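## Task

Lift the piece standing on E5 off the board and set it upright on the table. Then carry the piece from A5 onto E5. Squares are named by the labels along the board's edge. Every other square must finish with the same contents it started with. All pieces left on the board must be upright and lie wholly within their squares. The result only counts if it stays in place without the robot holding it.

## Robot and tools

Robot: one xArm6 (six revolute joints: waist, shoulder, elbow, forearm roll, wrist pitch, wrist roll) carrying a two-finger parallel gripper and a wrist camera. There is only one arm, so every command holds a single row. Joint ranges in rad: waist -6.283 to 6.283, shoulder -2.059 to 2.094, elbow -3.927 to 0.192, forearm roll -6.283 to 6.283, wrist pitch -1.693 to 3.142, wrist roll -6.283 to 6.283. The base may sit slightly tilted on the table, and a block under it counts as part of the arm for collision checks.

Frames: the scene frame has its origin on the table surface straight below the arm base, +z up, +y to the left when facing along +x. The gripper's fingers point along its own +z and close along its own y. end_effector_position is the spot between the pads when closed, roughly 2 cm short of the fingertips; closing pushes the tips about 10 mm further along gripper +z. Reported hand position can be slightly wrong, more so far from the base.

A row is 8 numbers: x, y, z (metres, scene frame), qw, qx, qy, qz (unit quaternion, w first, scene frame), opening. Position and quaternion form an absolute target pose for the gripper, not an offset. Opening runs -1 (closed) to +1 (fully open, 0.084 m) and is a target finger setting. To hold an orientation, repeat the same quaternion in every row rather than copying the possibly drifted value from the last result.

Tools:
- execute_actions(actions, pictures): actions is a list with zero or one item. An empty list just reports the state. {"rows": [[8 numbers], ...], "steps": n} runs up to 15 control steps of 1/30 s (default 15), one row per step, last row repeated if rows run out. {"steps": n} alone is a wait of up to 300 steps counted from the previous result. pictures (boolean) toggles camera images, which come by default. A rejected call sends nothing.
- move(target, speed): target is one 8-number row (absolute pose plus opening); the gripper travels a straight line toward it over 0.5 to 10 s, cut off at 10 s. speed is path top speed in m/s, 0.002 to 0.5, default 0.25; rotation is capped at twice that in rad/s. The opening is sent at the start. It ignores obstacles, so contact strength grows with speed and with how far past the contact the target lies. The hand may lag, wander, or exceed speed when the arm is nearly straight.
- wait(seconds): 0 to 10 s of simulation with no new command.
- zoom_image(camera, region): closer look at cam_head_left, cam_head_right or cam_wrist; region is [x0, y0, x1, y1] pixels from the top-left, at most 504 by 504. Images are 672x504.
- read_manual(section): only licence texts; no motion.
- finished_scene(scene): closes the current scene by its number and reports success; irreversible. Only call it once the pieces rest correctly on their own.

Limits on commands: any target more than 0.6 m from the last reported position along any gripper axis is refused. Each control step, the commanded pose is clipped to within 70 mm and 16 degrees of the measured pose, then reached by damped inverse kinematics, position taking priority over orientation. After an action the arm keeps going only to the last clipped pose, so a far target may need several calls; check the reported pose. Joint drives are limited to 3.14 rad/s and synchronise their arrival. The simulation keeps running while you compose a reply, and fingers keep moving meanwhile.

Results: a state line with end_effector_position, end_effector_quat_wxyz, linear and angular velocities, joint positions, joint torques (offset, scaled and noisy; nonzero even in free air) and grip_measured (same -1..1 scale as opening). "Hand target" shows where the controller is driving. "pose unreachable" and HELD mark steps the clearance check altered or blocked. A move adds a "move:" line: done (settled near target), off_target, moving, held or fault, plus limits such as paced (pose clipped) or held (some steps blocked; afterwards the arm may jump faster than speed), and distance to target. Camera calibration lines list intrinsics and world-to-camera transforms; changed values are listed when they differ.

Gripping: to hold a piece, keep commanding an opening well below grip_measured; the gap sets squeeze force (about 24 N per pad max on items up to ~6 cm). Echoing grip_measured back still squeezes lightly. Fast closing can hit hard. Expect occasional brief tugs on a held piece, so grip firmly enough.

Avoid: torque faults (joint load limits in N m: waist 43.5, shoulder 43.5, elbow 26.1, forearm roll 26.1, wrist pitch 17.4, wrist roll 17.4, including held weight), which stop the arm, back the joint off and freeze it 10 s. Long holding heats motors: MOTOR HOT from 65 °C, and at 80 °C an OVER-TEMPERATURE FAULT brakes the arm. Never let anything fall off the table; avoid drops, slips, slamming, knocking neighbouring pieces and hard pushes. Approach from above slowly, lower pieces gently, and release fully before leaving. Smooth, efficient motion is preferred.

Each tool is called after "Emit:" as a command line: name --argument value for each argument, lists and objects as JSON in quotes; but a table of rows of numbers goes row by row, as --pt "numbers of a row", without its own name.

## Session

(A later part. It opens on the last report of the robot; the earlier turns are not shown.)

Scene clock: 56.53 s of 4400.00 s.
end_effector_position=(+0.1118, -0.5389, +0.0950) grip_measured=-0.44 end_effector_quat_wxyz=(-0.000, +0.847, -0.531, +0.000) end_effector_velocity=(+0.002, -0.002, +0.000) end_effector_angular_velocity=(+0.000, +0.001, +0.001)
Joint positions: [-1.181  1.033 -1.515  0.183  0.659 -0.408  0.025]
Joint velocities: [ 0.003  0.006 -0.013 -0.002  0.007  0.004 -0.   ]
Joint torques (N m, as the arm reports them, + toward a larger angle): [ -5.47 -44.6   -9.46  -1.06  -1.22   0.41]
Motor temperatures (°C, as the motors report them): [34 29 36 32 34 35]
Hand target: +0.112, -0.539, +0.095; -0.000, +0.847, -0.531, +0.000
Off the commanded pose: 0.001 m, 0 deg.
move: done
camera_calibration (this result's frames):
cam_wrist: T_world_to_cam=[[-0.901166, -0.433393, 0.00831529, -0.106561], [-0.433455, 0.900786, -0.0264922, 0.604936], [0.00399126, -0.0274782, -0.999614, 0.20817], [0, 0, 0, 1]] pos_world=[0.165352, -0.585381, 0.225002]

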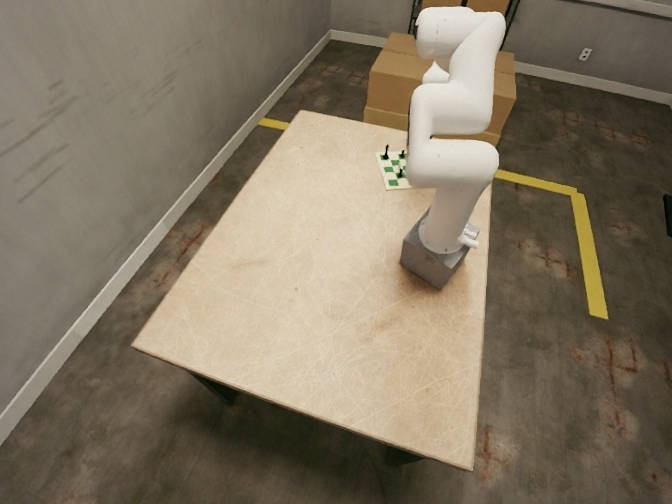

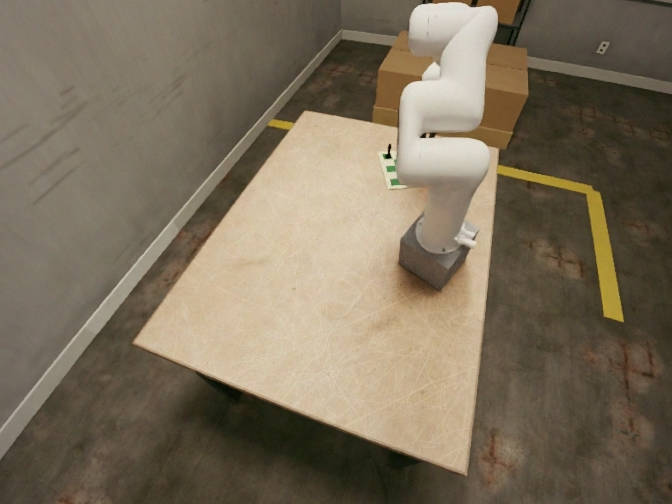

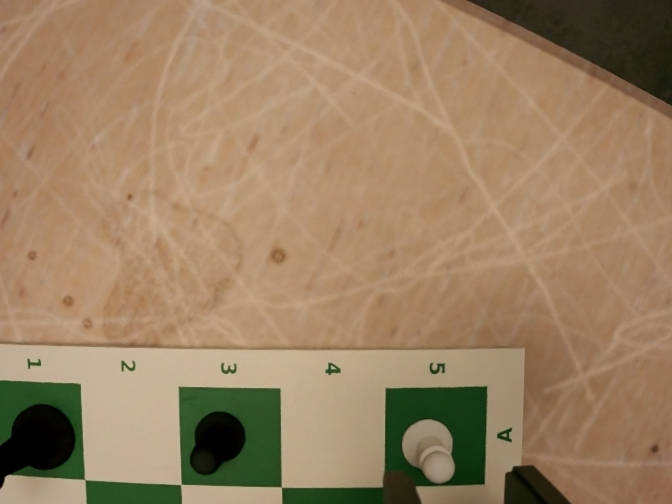

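Emit:
move --target '[0.11,-0.541,0.037,0,0.8471,-0.5314,0,-0.42]' --speed 0.1

Emit:
execute_actions --actions '[{"rows":[[0.11,-0.541,0.037,0,0.8471,-0.5314,0,-0.5],[0.11,-0.541,0.037,0,0.8471,-0.5314,0,-0.55],[0.11,-0.541,0.037,0,0.8471,-0.5314,0,-0.6],[0.11,-0.541,0.037,0,0.8471,-0.5314,0,-0.65],[0.11,-0.541,0.037,0,0.8471,-0.5314,0,-0.7],[0.11,-0.541,0.037,0,0.8471,-0.5314,0,-0.75],[0.11,-0.541,0.037,0,0.8471,-0.5314,0,-0.8],[0.11,-0.541,0.037,0,0.8471,-0.5314,0,-0.85],[0.11,-0.541,0.037,0,0.8471,-0.5314,0,-0.9],[0.11,-0.541,0.037,0,0.8471,-0.5314,0,-0.95]],"steps":15}]'

Emit:
move --target '[0.11,-0.541,0.052,0,0.8471,-0.5314,0,-0.95]' --speed 0.06

Emit:
move --target '[0.0441,-0.4067,0.05,0,0.8471,-0.5314,0,-0.95]' --speed 0.15

Emit:
move --target '[0.0441,-0.4067,0.038,0,0.8471,-0.5314,0,-0.95]' --speed 0.02

Scene clock: 69.43 s of 4400.00 s.
end_effector_position=(+0.1100, -0.5412, +0.0375) grip_measured=-0.44 end_effector_quat_wxyz=(+0.000, +0.847, -0.531, +0.000) end_effector_velocity=(-0.001, +0.002, -0.005) end_effector_angular_velocity=(+0.007, +0.001, -0.001)
Joint positions: [-1.17   1.182 -1.592  0.204  0.588 -0.422  0.025]
Joint velocities: [-0.     0.01  -0.002  0.    -0.001 -0.001  0.   ]
Joint torques (N m, as the arm reports them, + toward a larger angle): [ -4.75 -44.64  -9.32  -1.    -0.93   0.36]
Motor temperatures (°C, as the motors report them): [34 29 37 32 34 35]
Hand target: +0.110, -0.541, +0.037; +0.000, +0.847, -0.531, -0.000
Off the commanded pose: 0.001 m, 0 deg.
After step 90, 8.83 s passed at rest.
move: done
camera_calibration (this result's frames):
cam_wrist: T_world_to_cam=[[-0.901282, -0.43313, 0.00944697, -0.10857], [-0.433221, 0.900881, -0.0270618, 0.604808], [0.00321067, -0.0284829, -0.999589, 0.150194], [0, 0, 0, 1]] pos_world=[0.163681, -0.587607, 0.167525]

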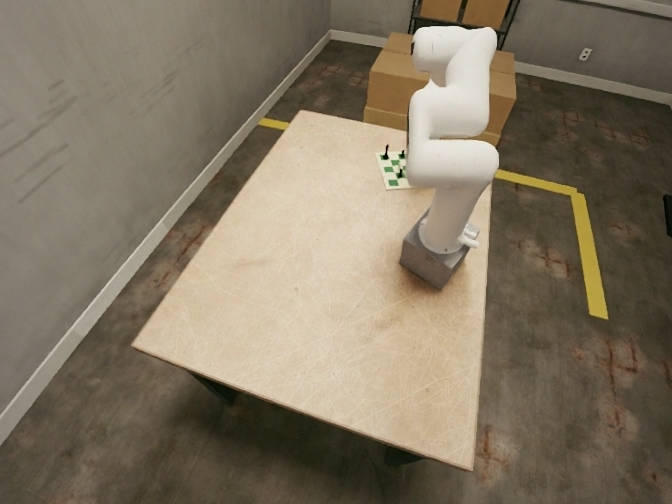

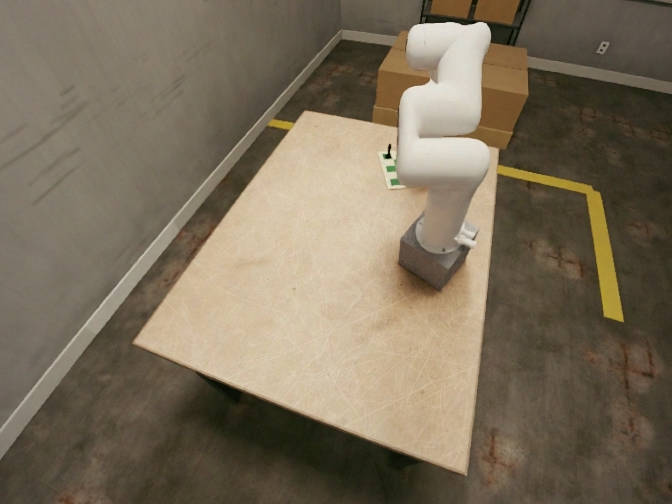

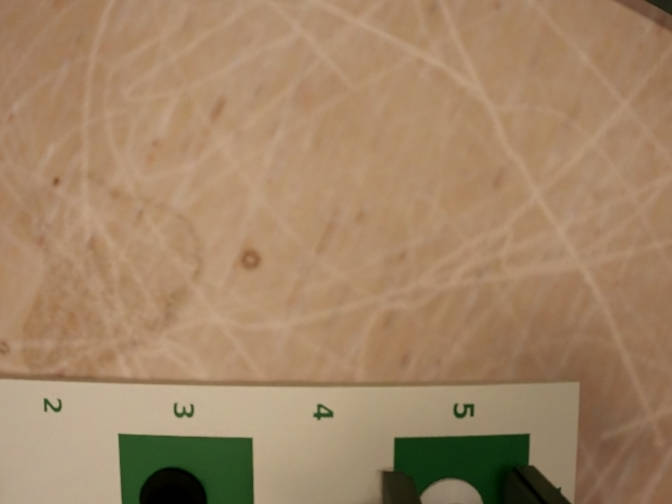

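Scene clock: 69.93 s of 4400.00 s.
end_effector_position=(+0.1100, -0.5411, +0.0371) grip_measured=-0.78 end_effector_quat_wxyz=(+0.000, +0.847, -0.531, +0.000) end_effector_velocity=(-0.000, +0.001, -0.000) end_effector_angular_velocity=(+0.002, +0.000, -0.000)
Joint positions: [-1.169  1.183 -1.593  0.205  0.588 -0.422  0.01 ]
Joint velocities: [-0.     0.     0.001  0.     0.001  0.    -0.   ]
Joint torques (N m, as the arm reports them, + toward a larger angle): [ -5.42 -44.15  -9.36  -0.76  -0.78   0.3 ]
Motor temperatures (°C, as the motors report them): [34 29 37 32 34 35]
Hand target: +0.110, -0.541, +0.037; +0.000, +0.847, -0.531, +0.000
Off the commanded pose: 0.000 m, 0 deg.
Steps of this call (steps 1 to 15: all 15 steps of this action). Readings (end_effector_position):
1: (+0.1100, -0.5412, +0.0374)
2: (+0.1100, -0.5411, +0.0373)
4: (+0.1100, -0.5411, +0.0372)
8: (+0.1100, -0.5411, +0.0371)
15: the state above
camera_calibration (this result's frames):
cam_wrist: T_world_to_cam=[[-0.901248, -0.433208, 0.00915021, -0.108525], [-0.433292, 0.900862, -0.0265506, 0.604596], [0.00325884, -0.0278934, -0.999606, 0.150038], [0, 0, 0, 1]] pos_world=[0.16367, -0.587487, 0.167024]

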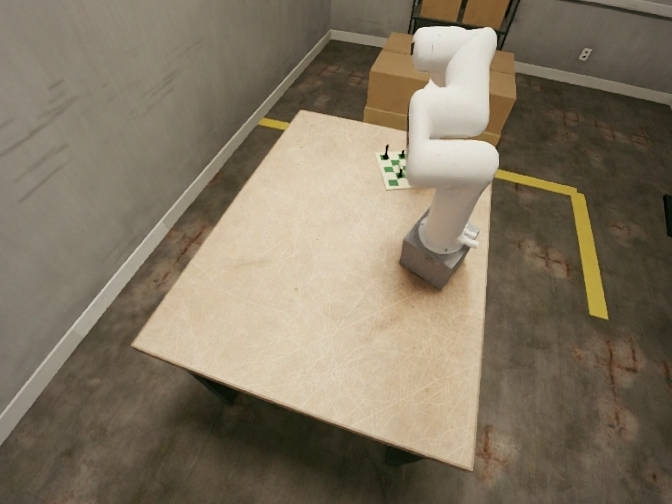

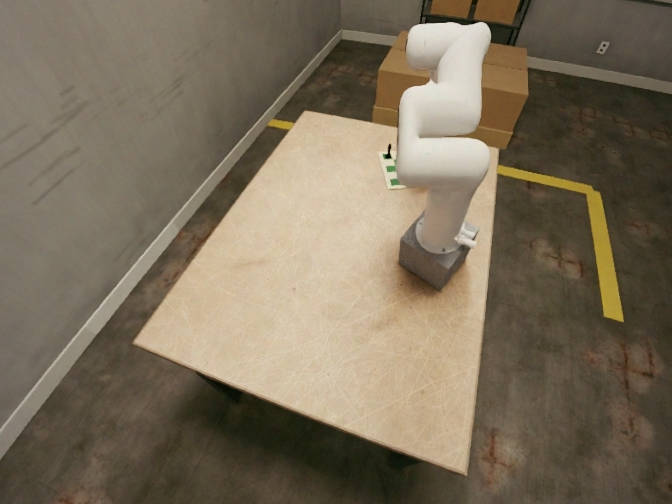

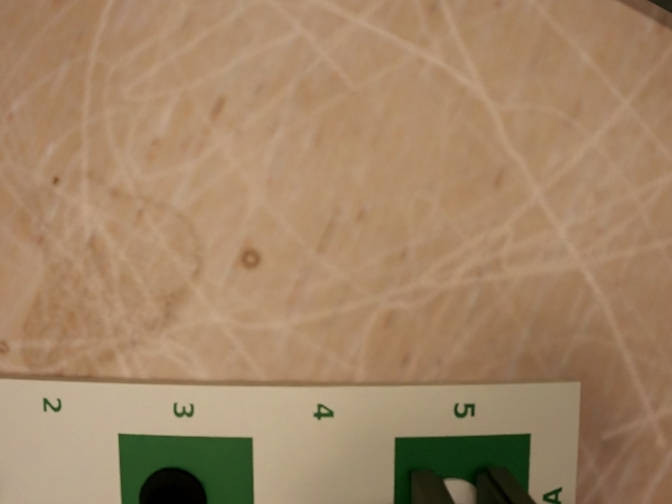

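Scene clock: 70.97 s of 4400.00 s.
end_effector_position=(+0.1100, -0.5409, +0.0517) grip_measured=-0.78 end_effector_quat_wxyz=(-0.000, +0.847, -0.531, -0.000) end_effector_velocity=(-0.000, +0.002, +0.000) end_effector_angular_velocity=(+0.005, +0.001, -0.000)
Joint positions: [-1.173  1.145 -1.572  0.198  0.605 -0.419  0.01 ]
Joint velocities: [ 0.    -0.004  0.005 -0.001  0.004  0.001 -0.   ]
Joint torques (N m, as the arm reports them, + toward a larger angle): [ -5.3  -45.07  -9.15  -0.8   -0.97   0.51]
Motor temperatures (°C, as the motors report them): [34 29 37 32 34 35]
Hand target: +0.110, -0.541, +0.052; -0.000, +0.847, -0.531, +0.000
Off the commanded pose: 0.000 m, 0 deg.
move: done
camera_calibration (this result's frames):
cam_wrist: T_world_to_cam=[[-0.901246, -0.433214, 0.00901055, -0.108614], [-0.433295, 0.900871, -0.0261907, 0.604822], [0.00322882, -0.0275085, -0.999616, 0.164837], [0, 0, 0, 1]] pos_world=[0.163646, -0.587386, 0.181594]

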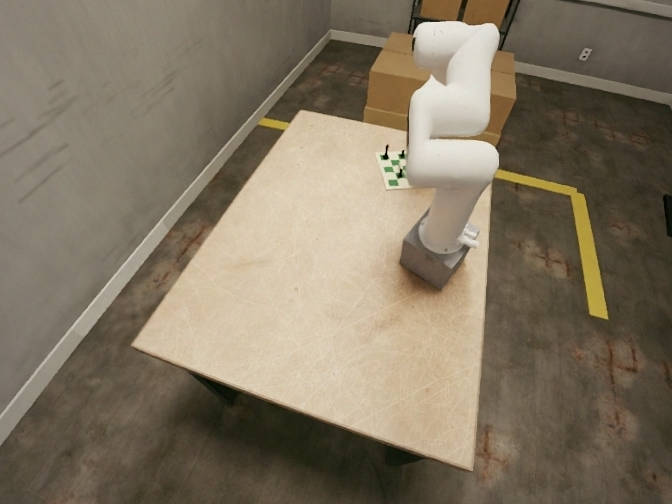

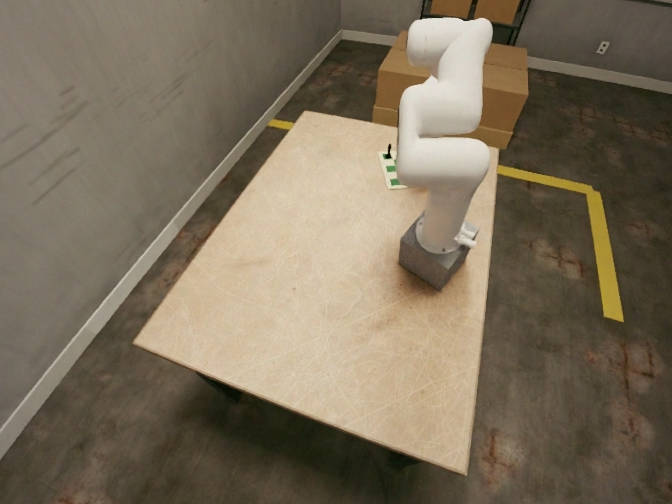

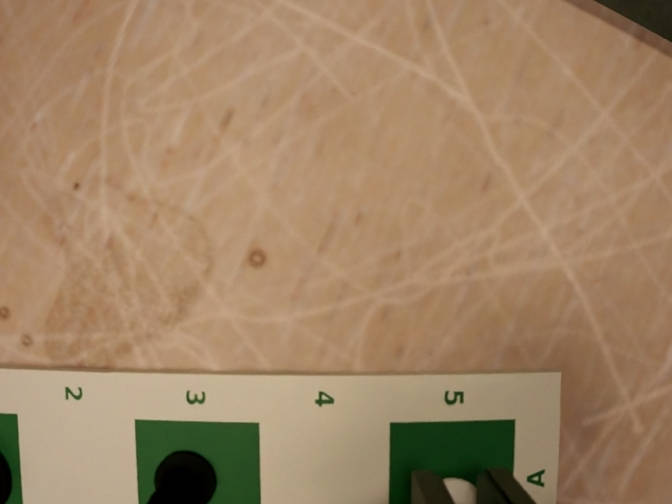

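Scene clock: 72.50 s of 4400.00 s.
end_effector_position=(+0.0439, -0.4073, +0.0499) grip_measured=-0.78 end_effector_quat_wxyz=(+0.000, +0.847, -0.532, -0.001) end_effector_velocity=(-0.001, +0.003, -0.000) end_effector_angular_velocity=(-0.003, -0.006, -0.000)
Joint positions: [-1.228  0.867 -0.95   0.38   0.277 -0.676  0.01 ]
Joint velocities: [-0.    -0.005  0.012  0.035 -0.008 -0.034 -0.   ]
Joint torques (N m, as the arm reports them, + toward a larger angle): [ -3.57 -34.81  -6.66  -0.95  -0.73   0.09]
Motor temperatures (°C, as the motors report them): [34 29 37 32 34 35]
Hand target: +0.044, -0.407, +0.050; +0.000, +0.847, -0.532, -0.000
Off the commanded pose: 0.001 m, 0 deg.
move: done
camera_calibration (this result's frames):
cam_wrist: T_world_to_cam=[[-0.901422, -0.432816, 0.0104146, -0.110167], [-0.432937, 0.901053, -0.0258754, 0.45584], [0.00181516, -0.0278336, -0.999611, 0.166935], [0, 0, 0, 1]] pos_world=[0.0977401, -0.453771, 0.179813]

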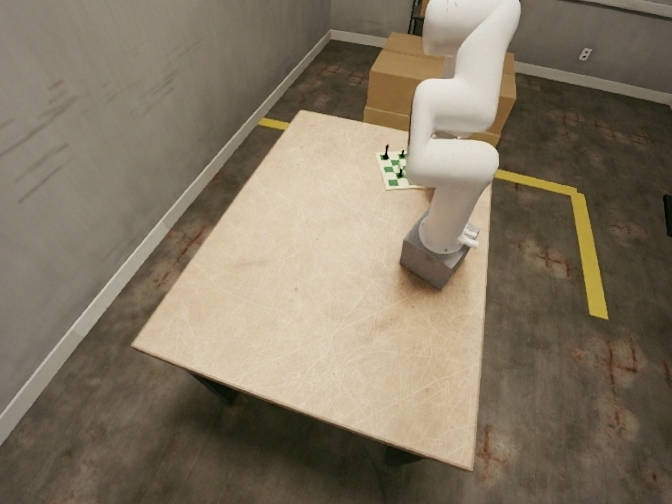

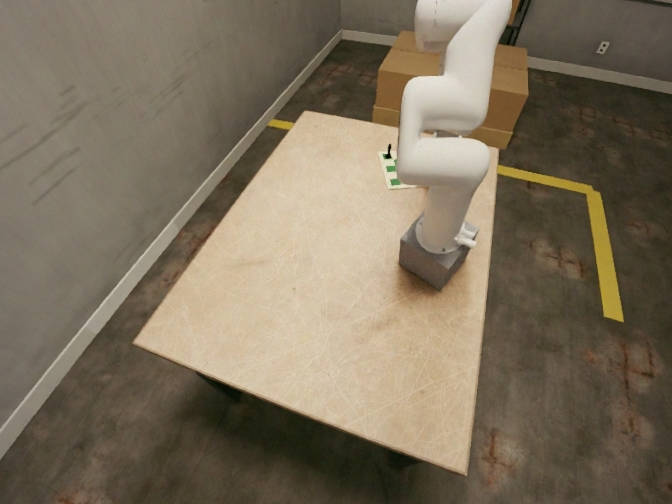

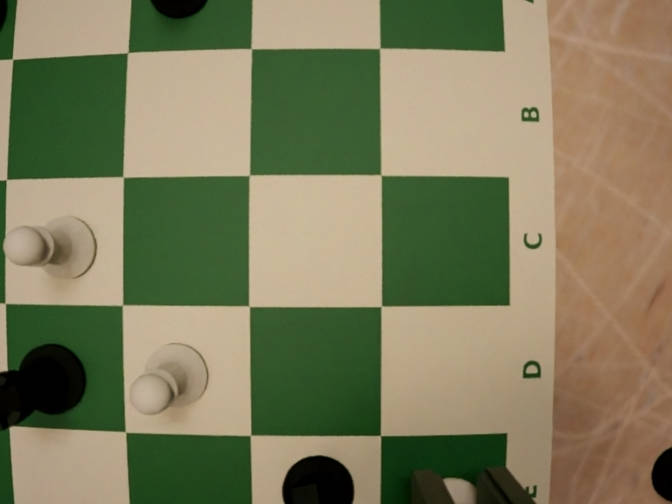

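Scene clock: 73.40 s of 4400.00 s.
end_effector_position=(+0.0441, -0.4067, +0.0382) grip_measured=-0.78 end_effector_quat_wxyz=(+0.000, +0.847, -0.531, -0.000) end_effector_velocity=(+0.000, -0.001, -0.002) end_effector_angular_velocity=(-0.003, -0.001, +0.001)
Joint positions: [-1.219  0.903 -0.966  0.42   0.258 -0.708  0.01 ]
Joint velocities: [ 0.002  0.006 -0.004  0.011 -0.004 -0.009  0.   ]
Joint torques (N m, as the arm reports them, + toward a larger angle): [ -3.65 -35.59  -6.04  -1.04  -1.06   0.53]
Motor temperatures (°C, as the motors report them): [34 29 37 32 34 35]
Hand target: +0.044, -0.407, +0.038; +0.000, +0.847, -0.531, -0.000
Off the commanded pose: 0.000 m, 0 deg.
move: done
camera_calibration (this result's frames):
cam_wrist: T_world_to_cam=[[-0.901263, -0.433174, 0.00923511, -0.109738], [-0.433262, 0.900883, -0.0263391, 0.455044], [0.00308965, -0.0277397, -0.99961, 0.155233], [0, 0, 0, 1]] pos_world=[0.0977703, -0.453171, 0.168172]

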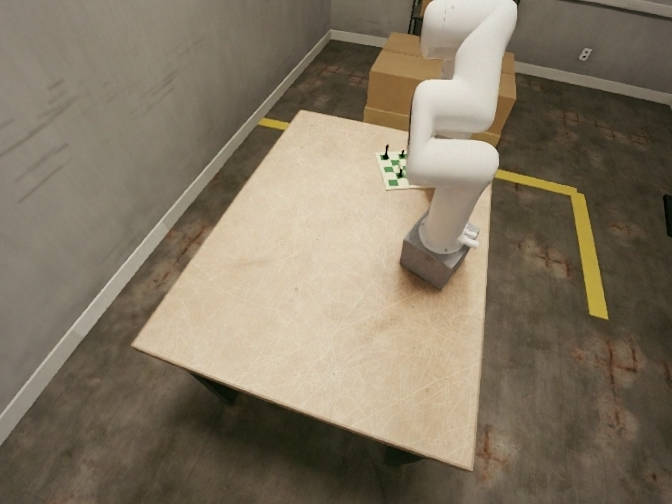

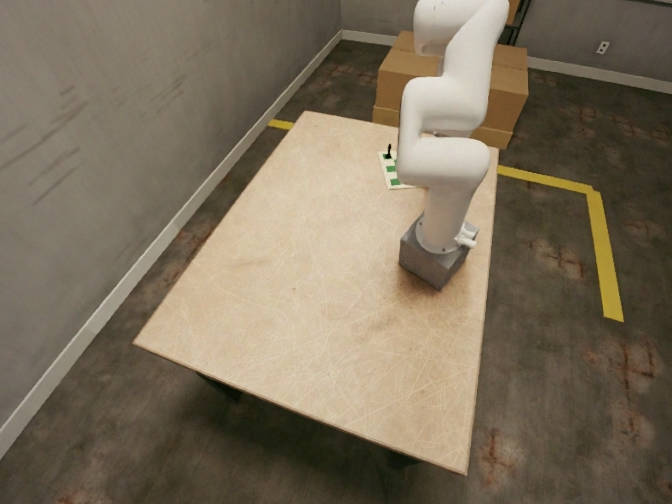

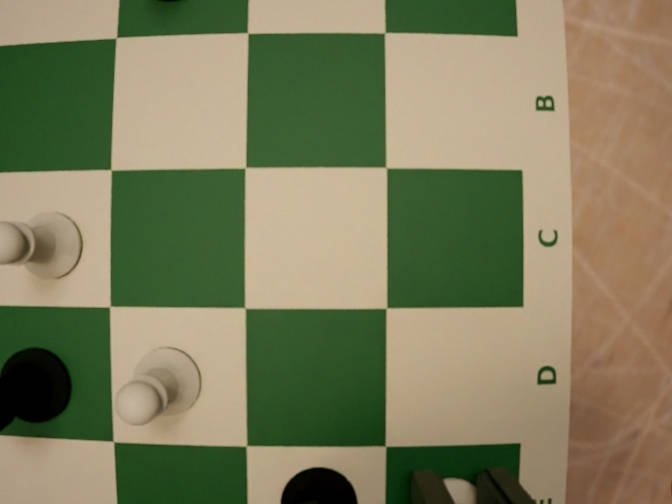

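Emit:
move --target '[0.0441,-0.4067,0.0365,0,0.8471,-0.5314,0,-0.95]' --speed 0.01

Scene clock: 77.07 s of 4400.00 s.
end_effector_position=(+0.0441, -0.4067, +0.0366) grip_measured=-0.78 end_effector_quat_wxyz=(-0.000, +0.847, -0.531, -0.000) end_effector_velocity=(-0.000, +0.000, -0.001) end_effector_angular_velocity=(+0.002, -0.001, +0.000)
Joint positions: [-1.217  0.909 -0.969  0.426  0.256 -0.712  0.01 ]
Joint velocities: [-0.     0.002 -0.001  0.002  0.001 -0.003 -0.   ]
Joint torques (N m, as the arm reports them, + toward a larger angle): [ -3.14 -35.35  -6.37  -0.82  -0.96   0.31]
Motor temperatures (°C, as the motors report them): [34 29 37 32 34 35]
Hand target: +0.044, -0.407, +0.036; +0.000, +0.847, -0.531, -0.000
Off the commanded pose: 0.000 m, 0 deg.
move: done
camera_calibration (this result's frames):
cam_wrist: T_world_to_cam=[[-0.901254, -0.433196, 0.00911588, -0.109712], [-0.43328, 0.900873, -0.0263756, 0.454971], [0.00321355, -0.0277208, -0.999611, 0.153561], [0, 0, 0, 1]] pos_world=[0.0977583, -0.453142, 0.166501]

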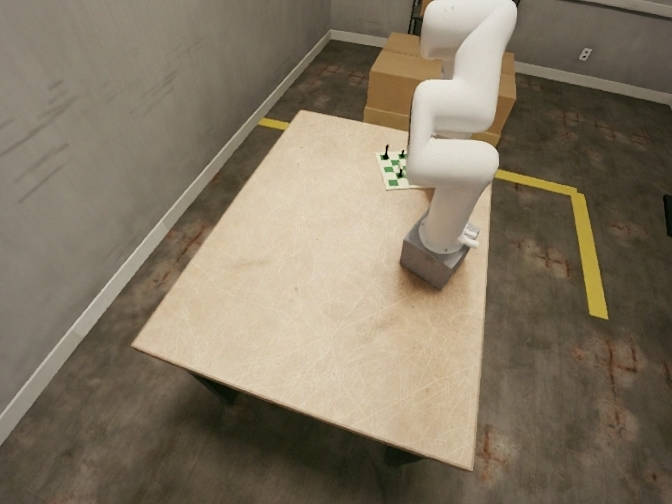

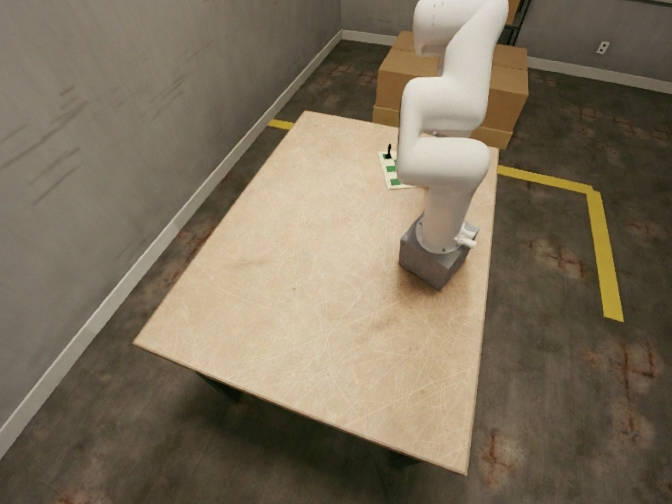

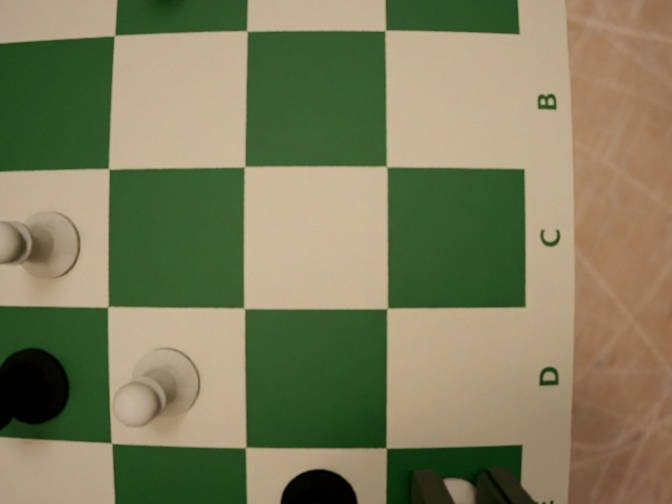

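Emit:
move --target '[0.0441,-0.4067,0.035,0,0.8471,-0.5314,0,-0.95]' --speed 0.01

Scene clock: 79.63 s of 4400.00 s.
end_effector_position=(+0.0442, -0.4074, +0.0356) grip_measured=-0.78 end_effector_quat_wxyz=(+0.001, +0.847, -0.531, +0.000) end_effector_velocity=(-0.000, +0.000, -0.001) end_effector_angular_velocity=(+0.001, -0.000, -0.001)
Joint positions: [-1.216  0.912 -0.972  0.43   0.254 -0.716  0.01 ]
Joint velocities: [-0.     0.002 -0.     0.002 -0.    -0.002 -0.   ]
Joint torques (N m, as the arm reports them, + toward a larger angle): [ -2.88 -30.19  -5.42  -0.67  -0.79   0.43]
Motor temperatures (°C, as the motors report them): [34 29 37 32 34 35]
Hand target: +0.044, -0.407, +0.035; +0.000, +0.847, -0.531, -0.000
Off the commanded pose: 0.001 m, 0 deg.
move: done
camera_calibration (this result's frames):
cam_wrist: T_world_to_cam=[[-0.901229, -0.433235, 0.00962919, -0.109935], [-0.433329, 0.900803, -0.0279202, 0.45565], [0.003422, -0.0293351, -0.999564, 0.15196], [0, 0, 0, 1]] pos_world=[0.0978494, -0.453621, 0.165674]

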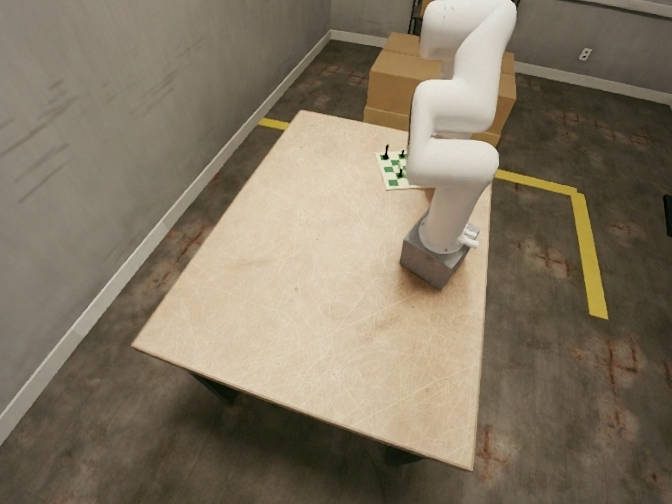

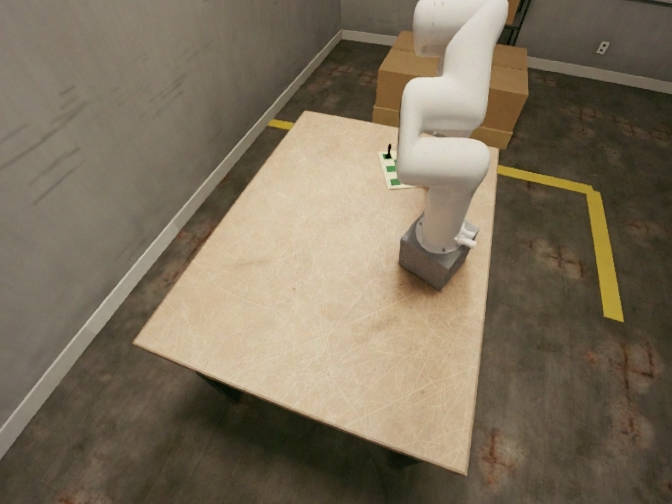

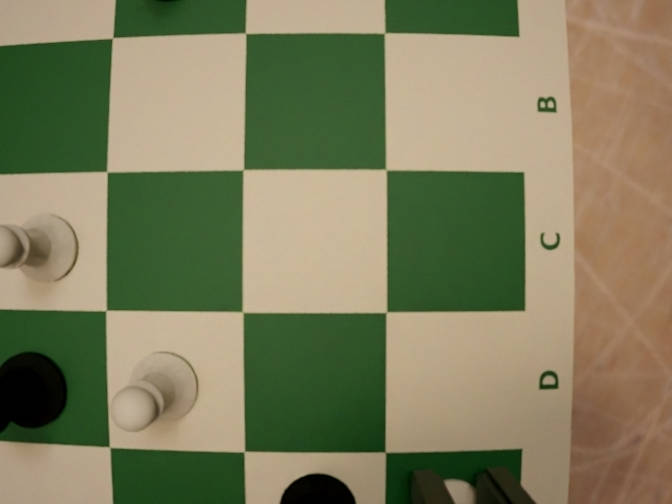

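Emit:
move --target '[0.0441,-0.4069,0.0362,0,0.8471,-0.5314,0,-0.48]' --speed 0.02

Emit:
move --target '[0.0441,-0.4069,0.13,0,0.8471,-0.5314,0,-0.48]' --speed 0.15

Scene clock: 86.37 s of 4400.00 s.
end_effector_position=(+0.0441, -0.4068, +0.0361) grip_measured=-0.50 end_effector_quat_wxyz=(-0.000, +0.847, -0.531, -0.000) end_effector_velocity=(-0.000, -0.002, +0.002) end_effector_angular_velocity=(-0.005, +0.000, -0.001)
Joint positions: [-1.217  0.91  -0.97   0.426  0.256 -0.713  0.022]
Joint velocities: [-0.001 -0.002 -0.001 -0.002 -0.001  0.002 -0.   ]
Joint torques (N m, as the arm reports them, + toward a larger angle): [ -2.99 -35.44  -5.8   -1.15  -0.89   0.28]
Motor temperatures (°C, as the motors report them): [34 29 36 32 34 35]
Hand target: +0.044, -0.407, +0.036; -0.000, +0.847, -0.531, +0.000
Off the commanded pose: 0.000 m, 0 deg.
After step 90, 3.03 s passed at rest.
move: done
camera_calibration (this result's frames):
cam_wrist: T_world_to_cam=[[-0.901258, -0.43319, 0.00901364, -0.109759], [-0.433272, 0.900883, -0.026177, 0.455027], [0.00321936, -0.0274976, -0.999617, 0.153153], [0, 0, 0, 1]] pos_world=[0.0977365, -0.453261, 0.165995]

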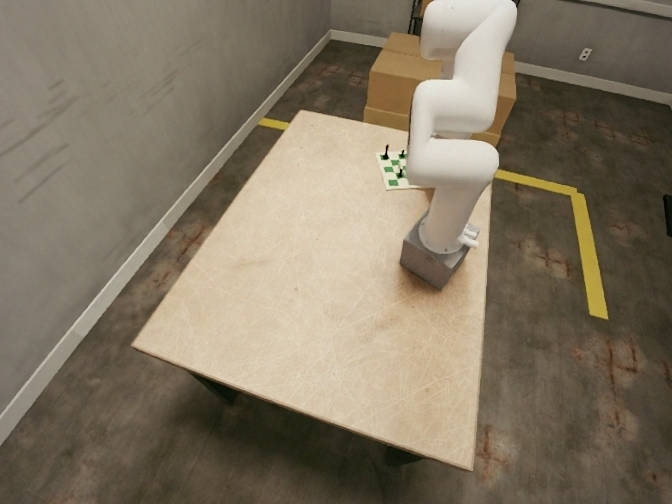

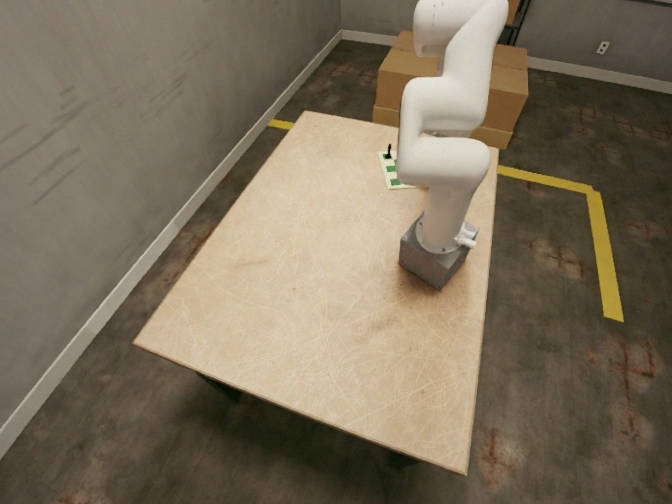

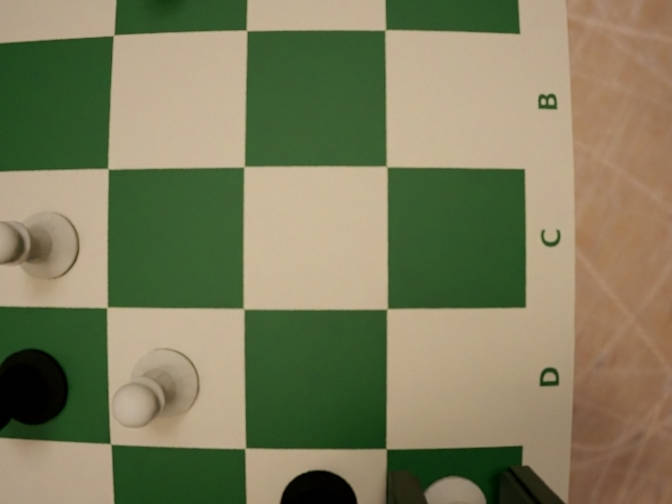

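Scene clock: 87.57 s of 4400.00 s.
end_effector_position=(+0.0441, -0.4067, +0.1296) grip_measured=-0.50 end_effector_quat_wxyz=(-0.000, +0.847, -0.531, -0.000) end_effector_velocity=(+0.000, -0.001, +0.003) end_effector_angular_velocity=(-0.003, +0.000, +0.000)
Joint positions: [-1.273  0.624 -0.869  0.228  0.435 -0.561  0.022]
Joint velocities: [-0.001 -0.008  0.    -0.004  0.005  0.003  0.   ]
Joint torques (N m, as the arm reports them, + toward a larger angle): [ -3.33 -32.66  -8.29  -0.84  -0.99   0.22]
Motor temperatures (°C, as the motors report them): [34 29 36 32 34 35]
Hand target: +0.044, -0.407, +0.130; -0.000, +0.847, -0.531, +0.000
Off the commanded pose: 0.000 m, 0 deg.
move: done
camera_calibration (this result's frames):
cam_wrist: T_world_to_cam=[[-0.901194, -0.43333, 0.00863061, -0.110521], [-0.433402, 0.900827, -0.0259397, 0.457374], [0.00346575, -0.0271172, -0.999626, 0.246814], [0, 0, 0, 1]] pos_world=[0.097771, -0.453214, 0.259539]

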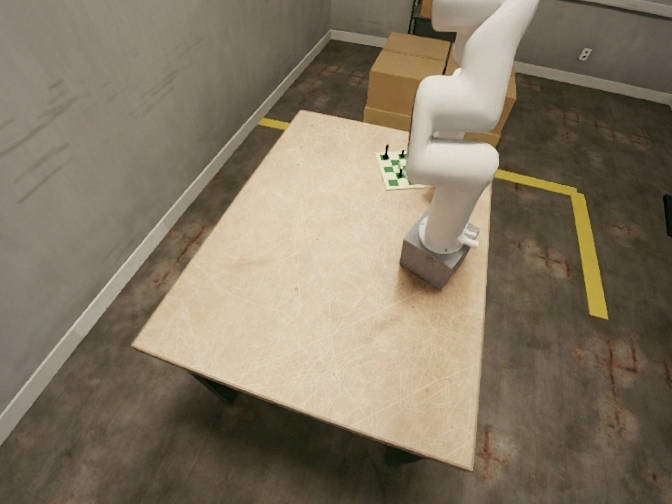

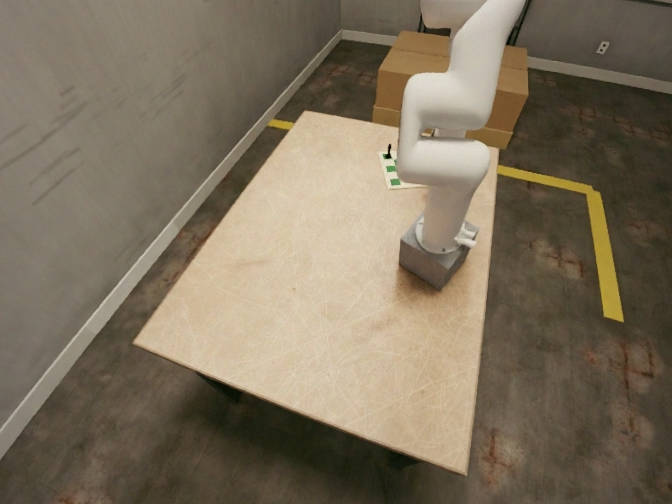

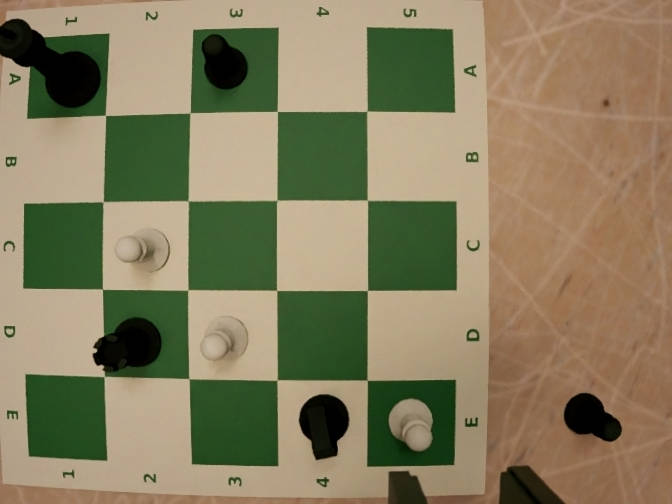

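Emit:
finished_scene --scene 2

The scene is finished: the task was done.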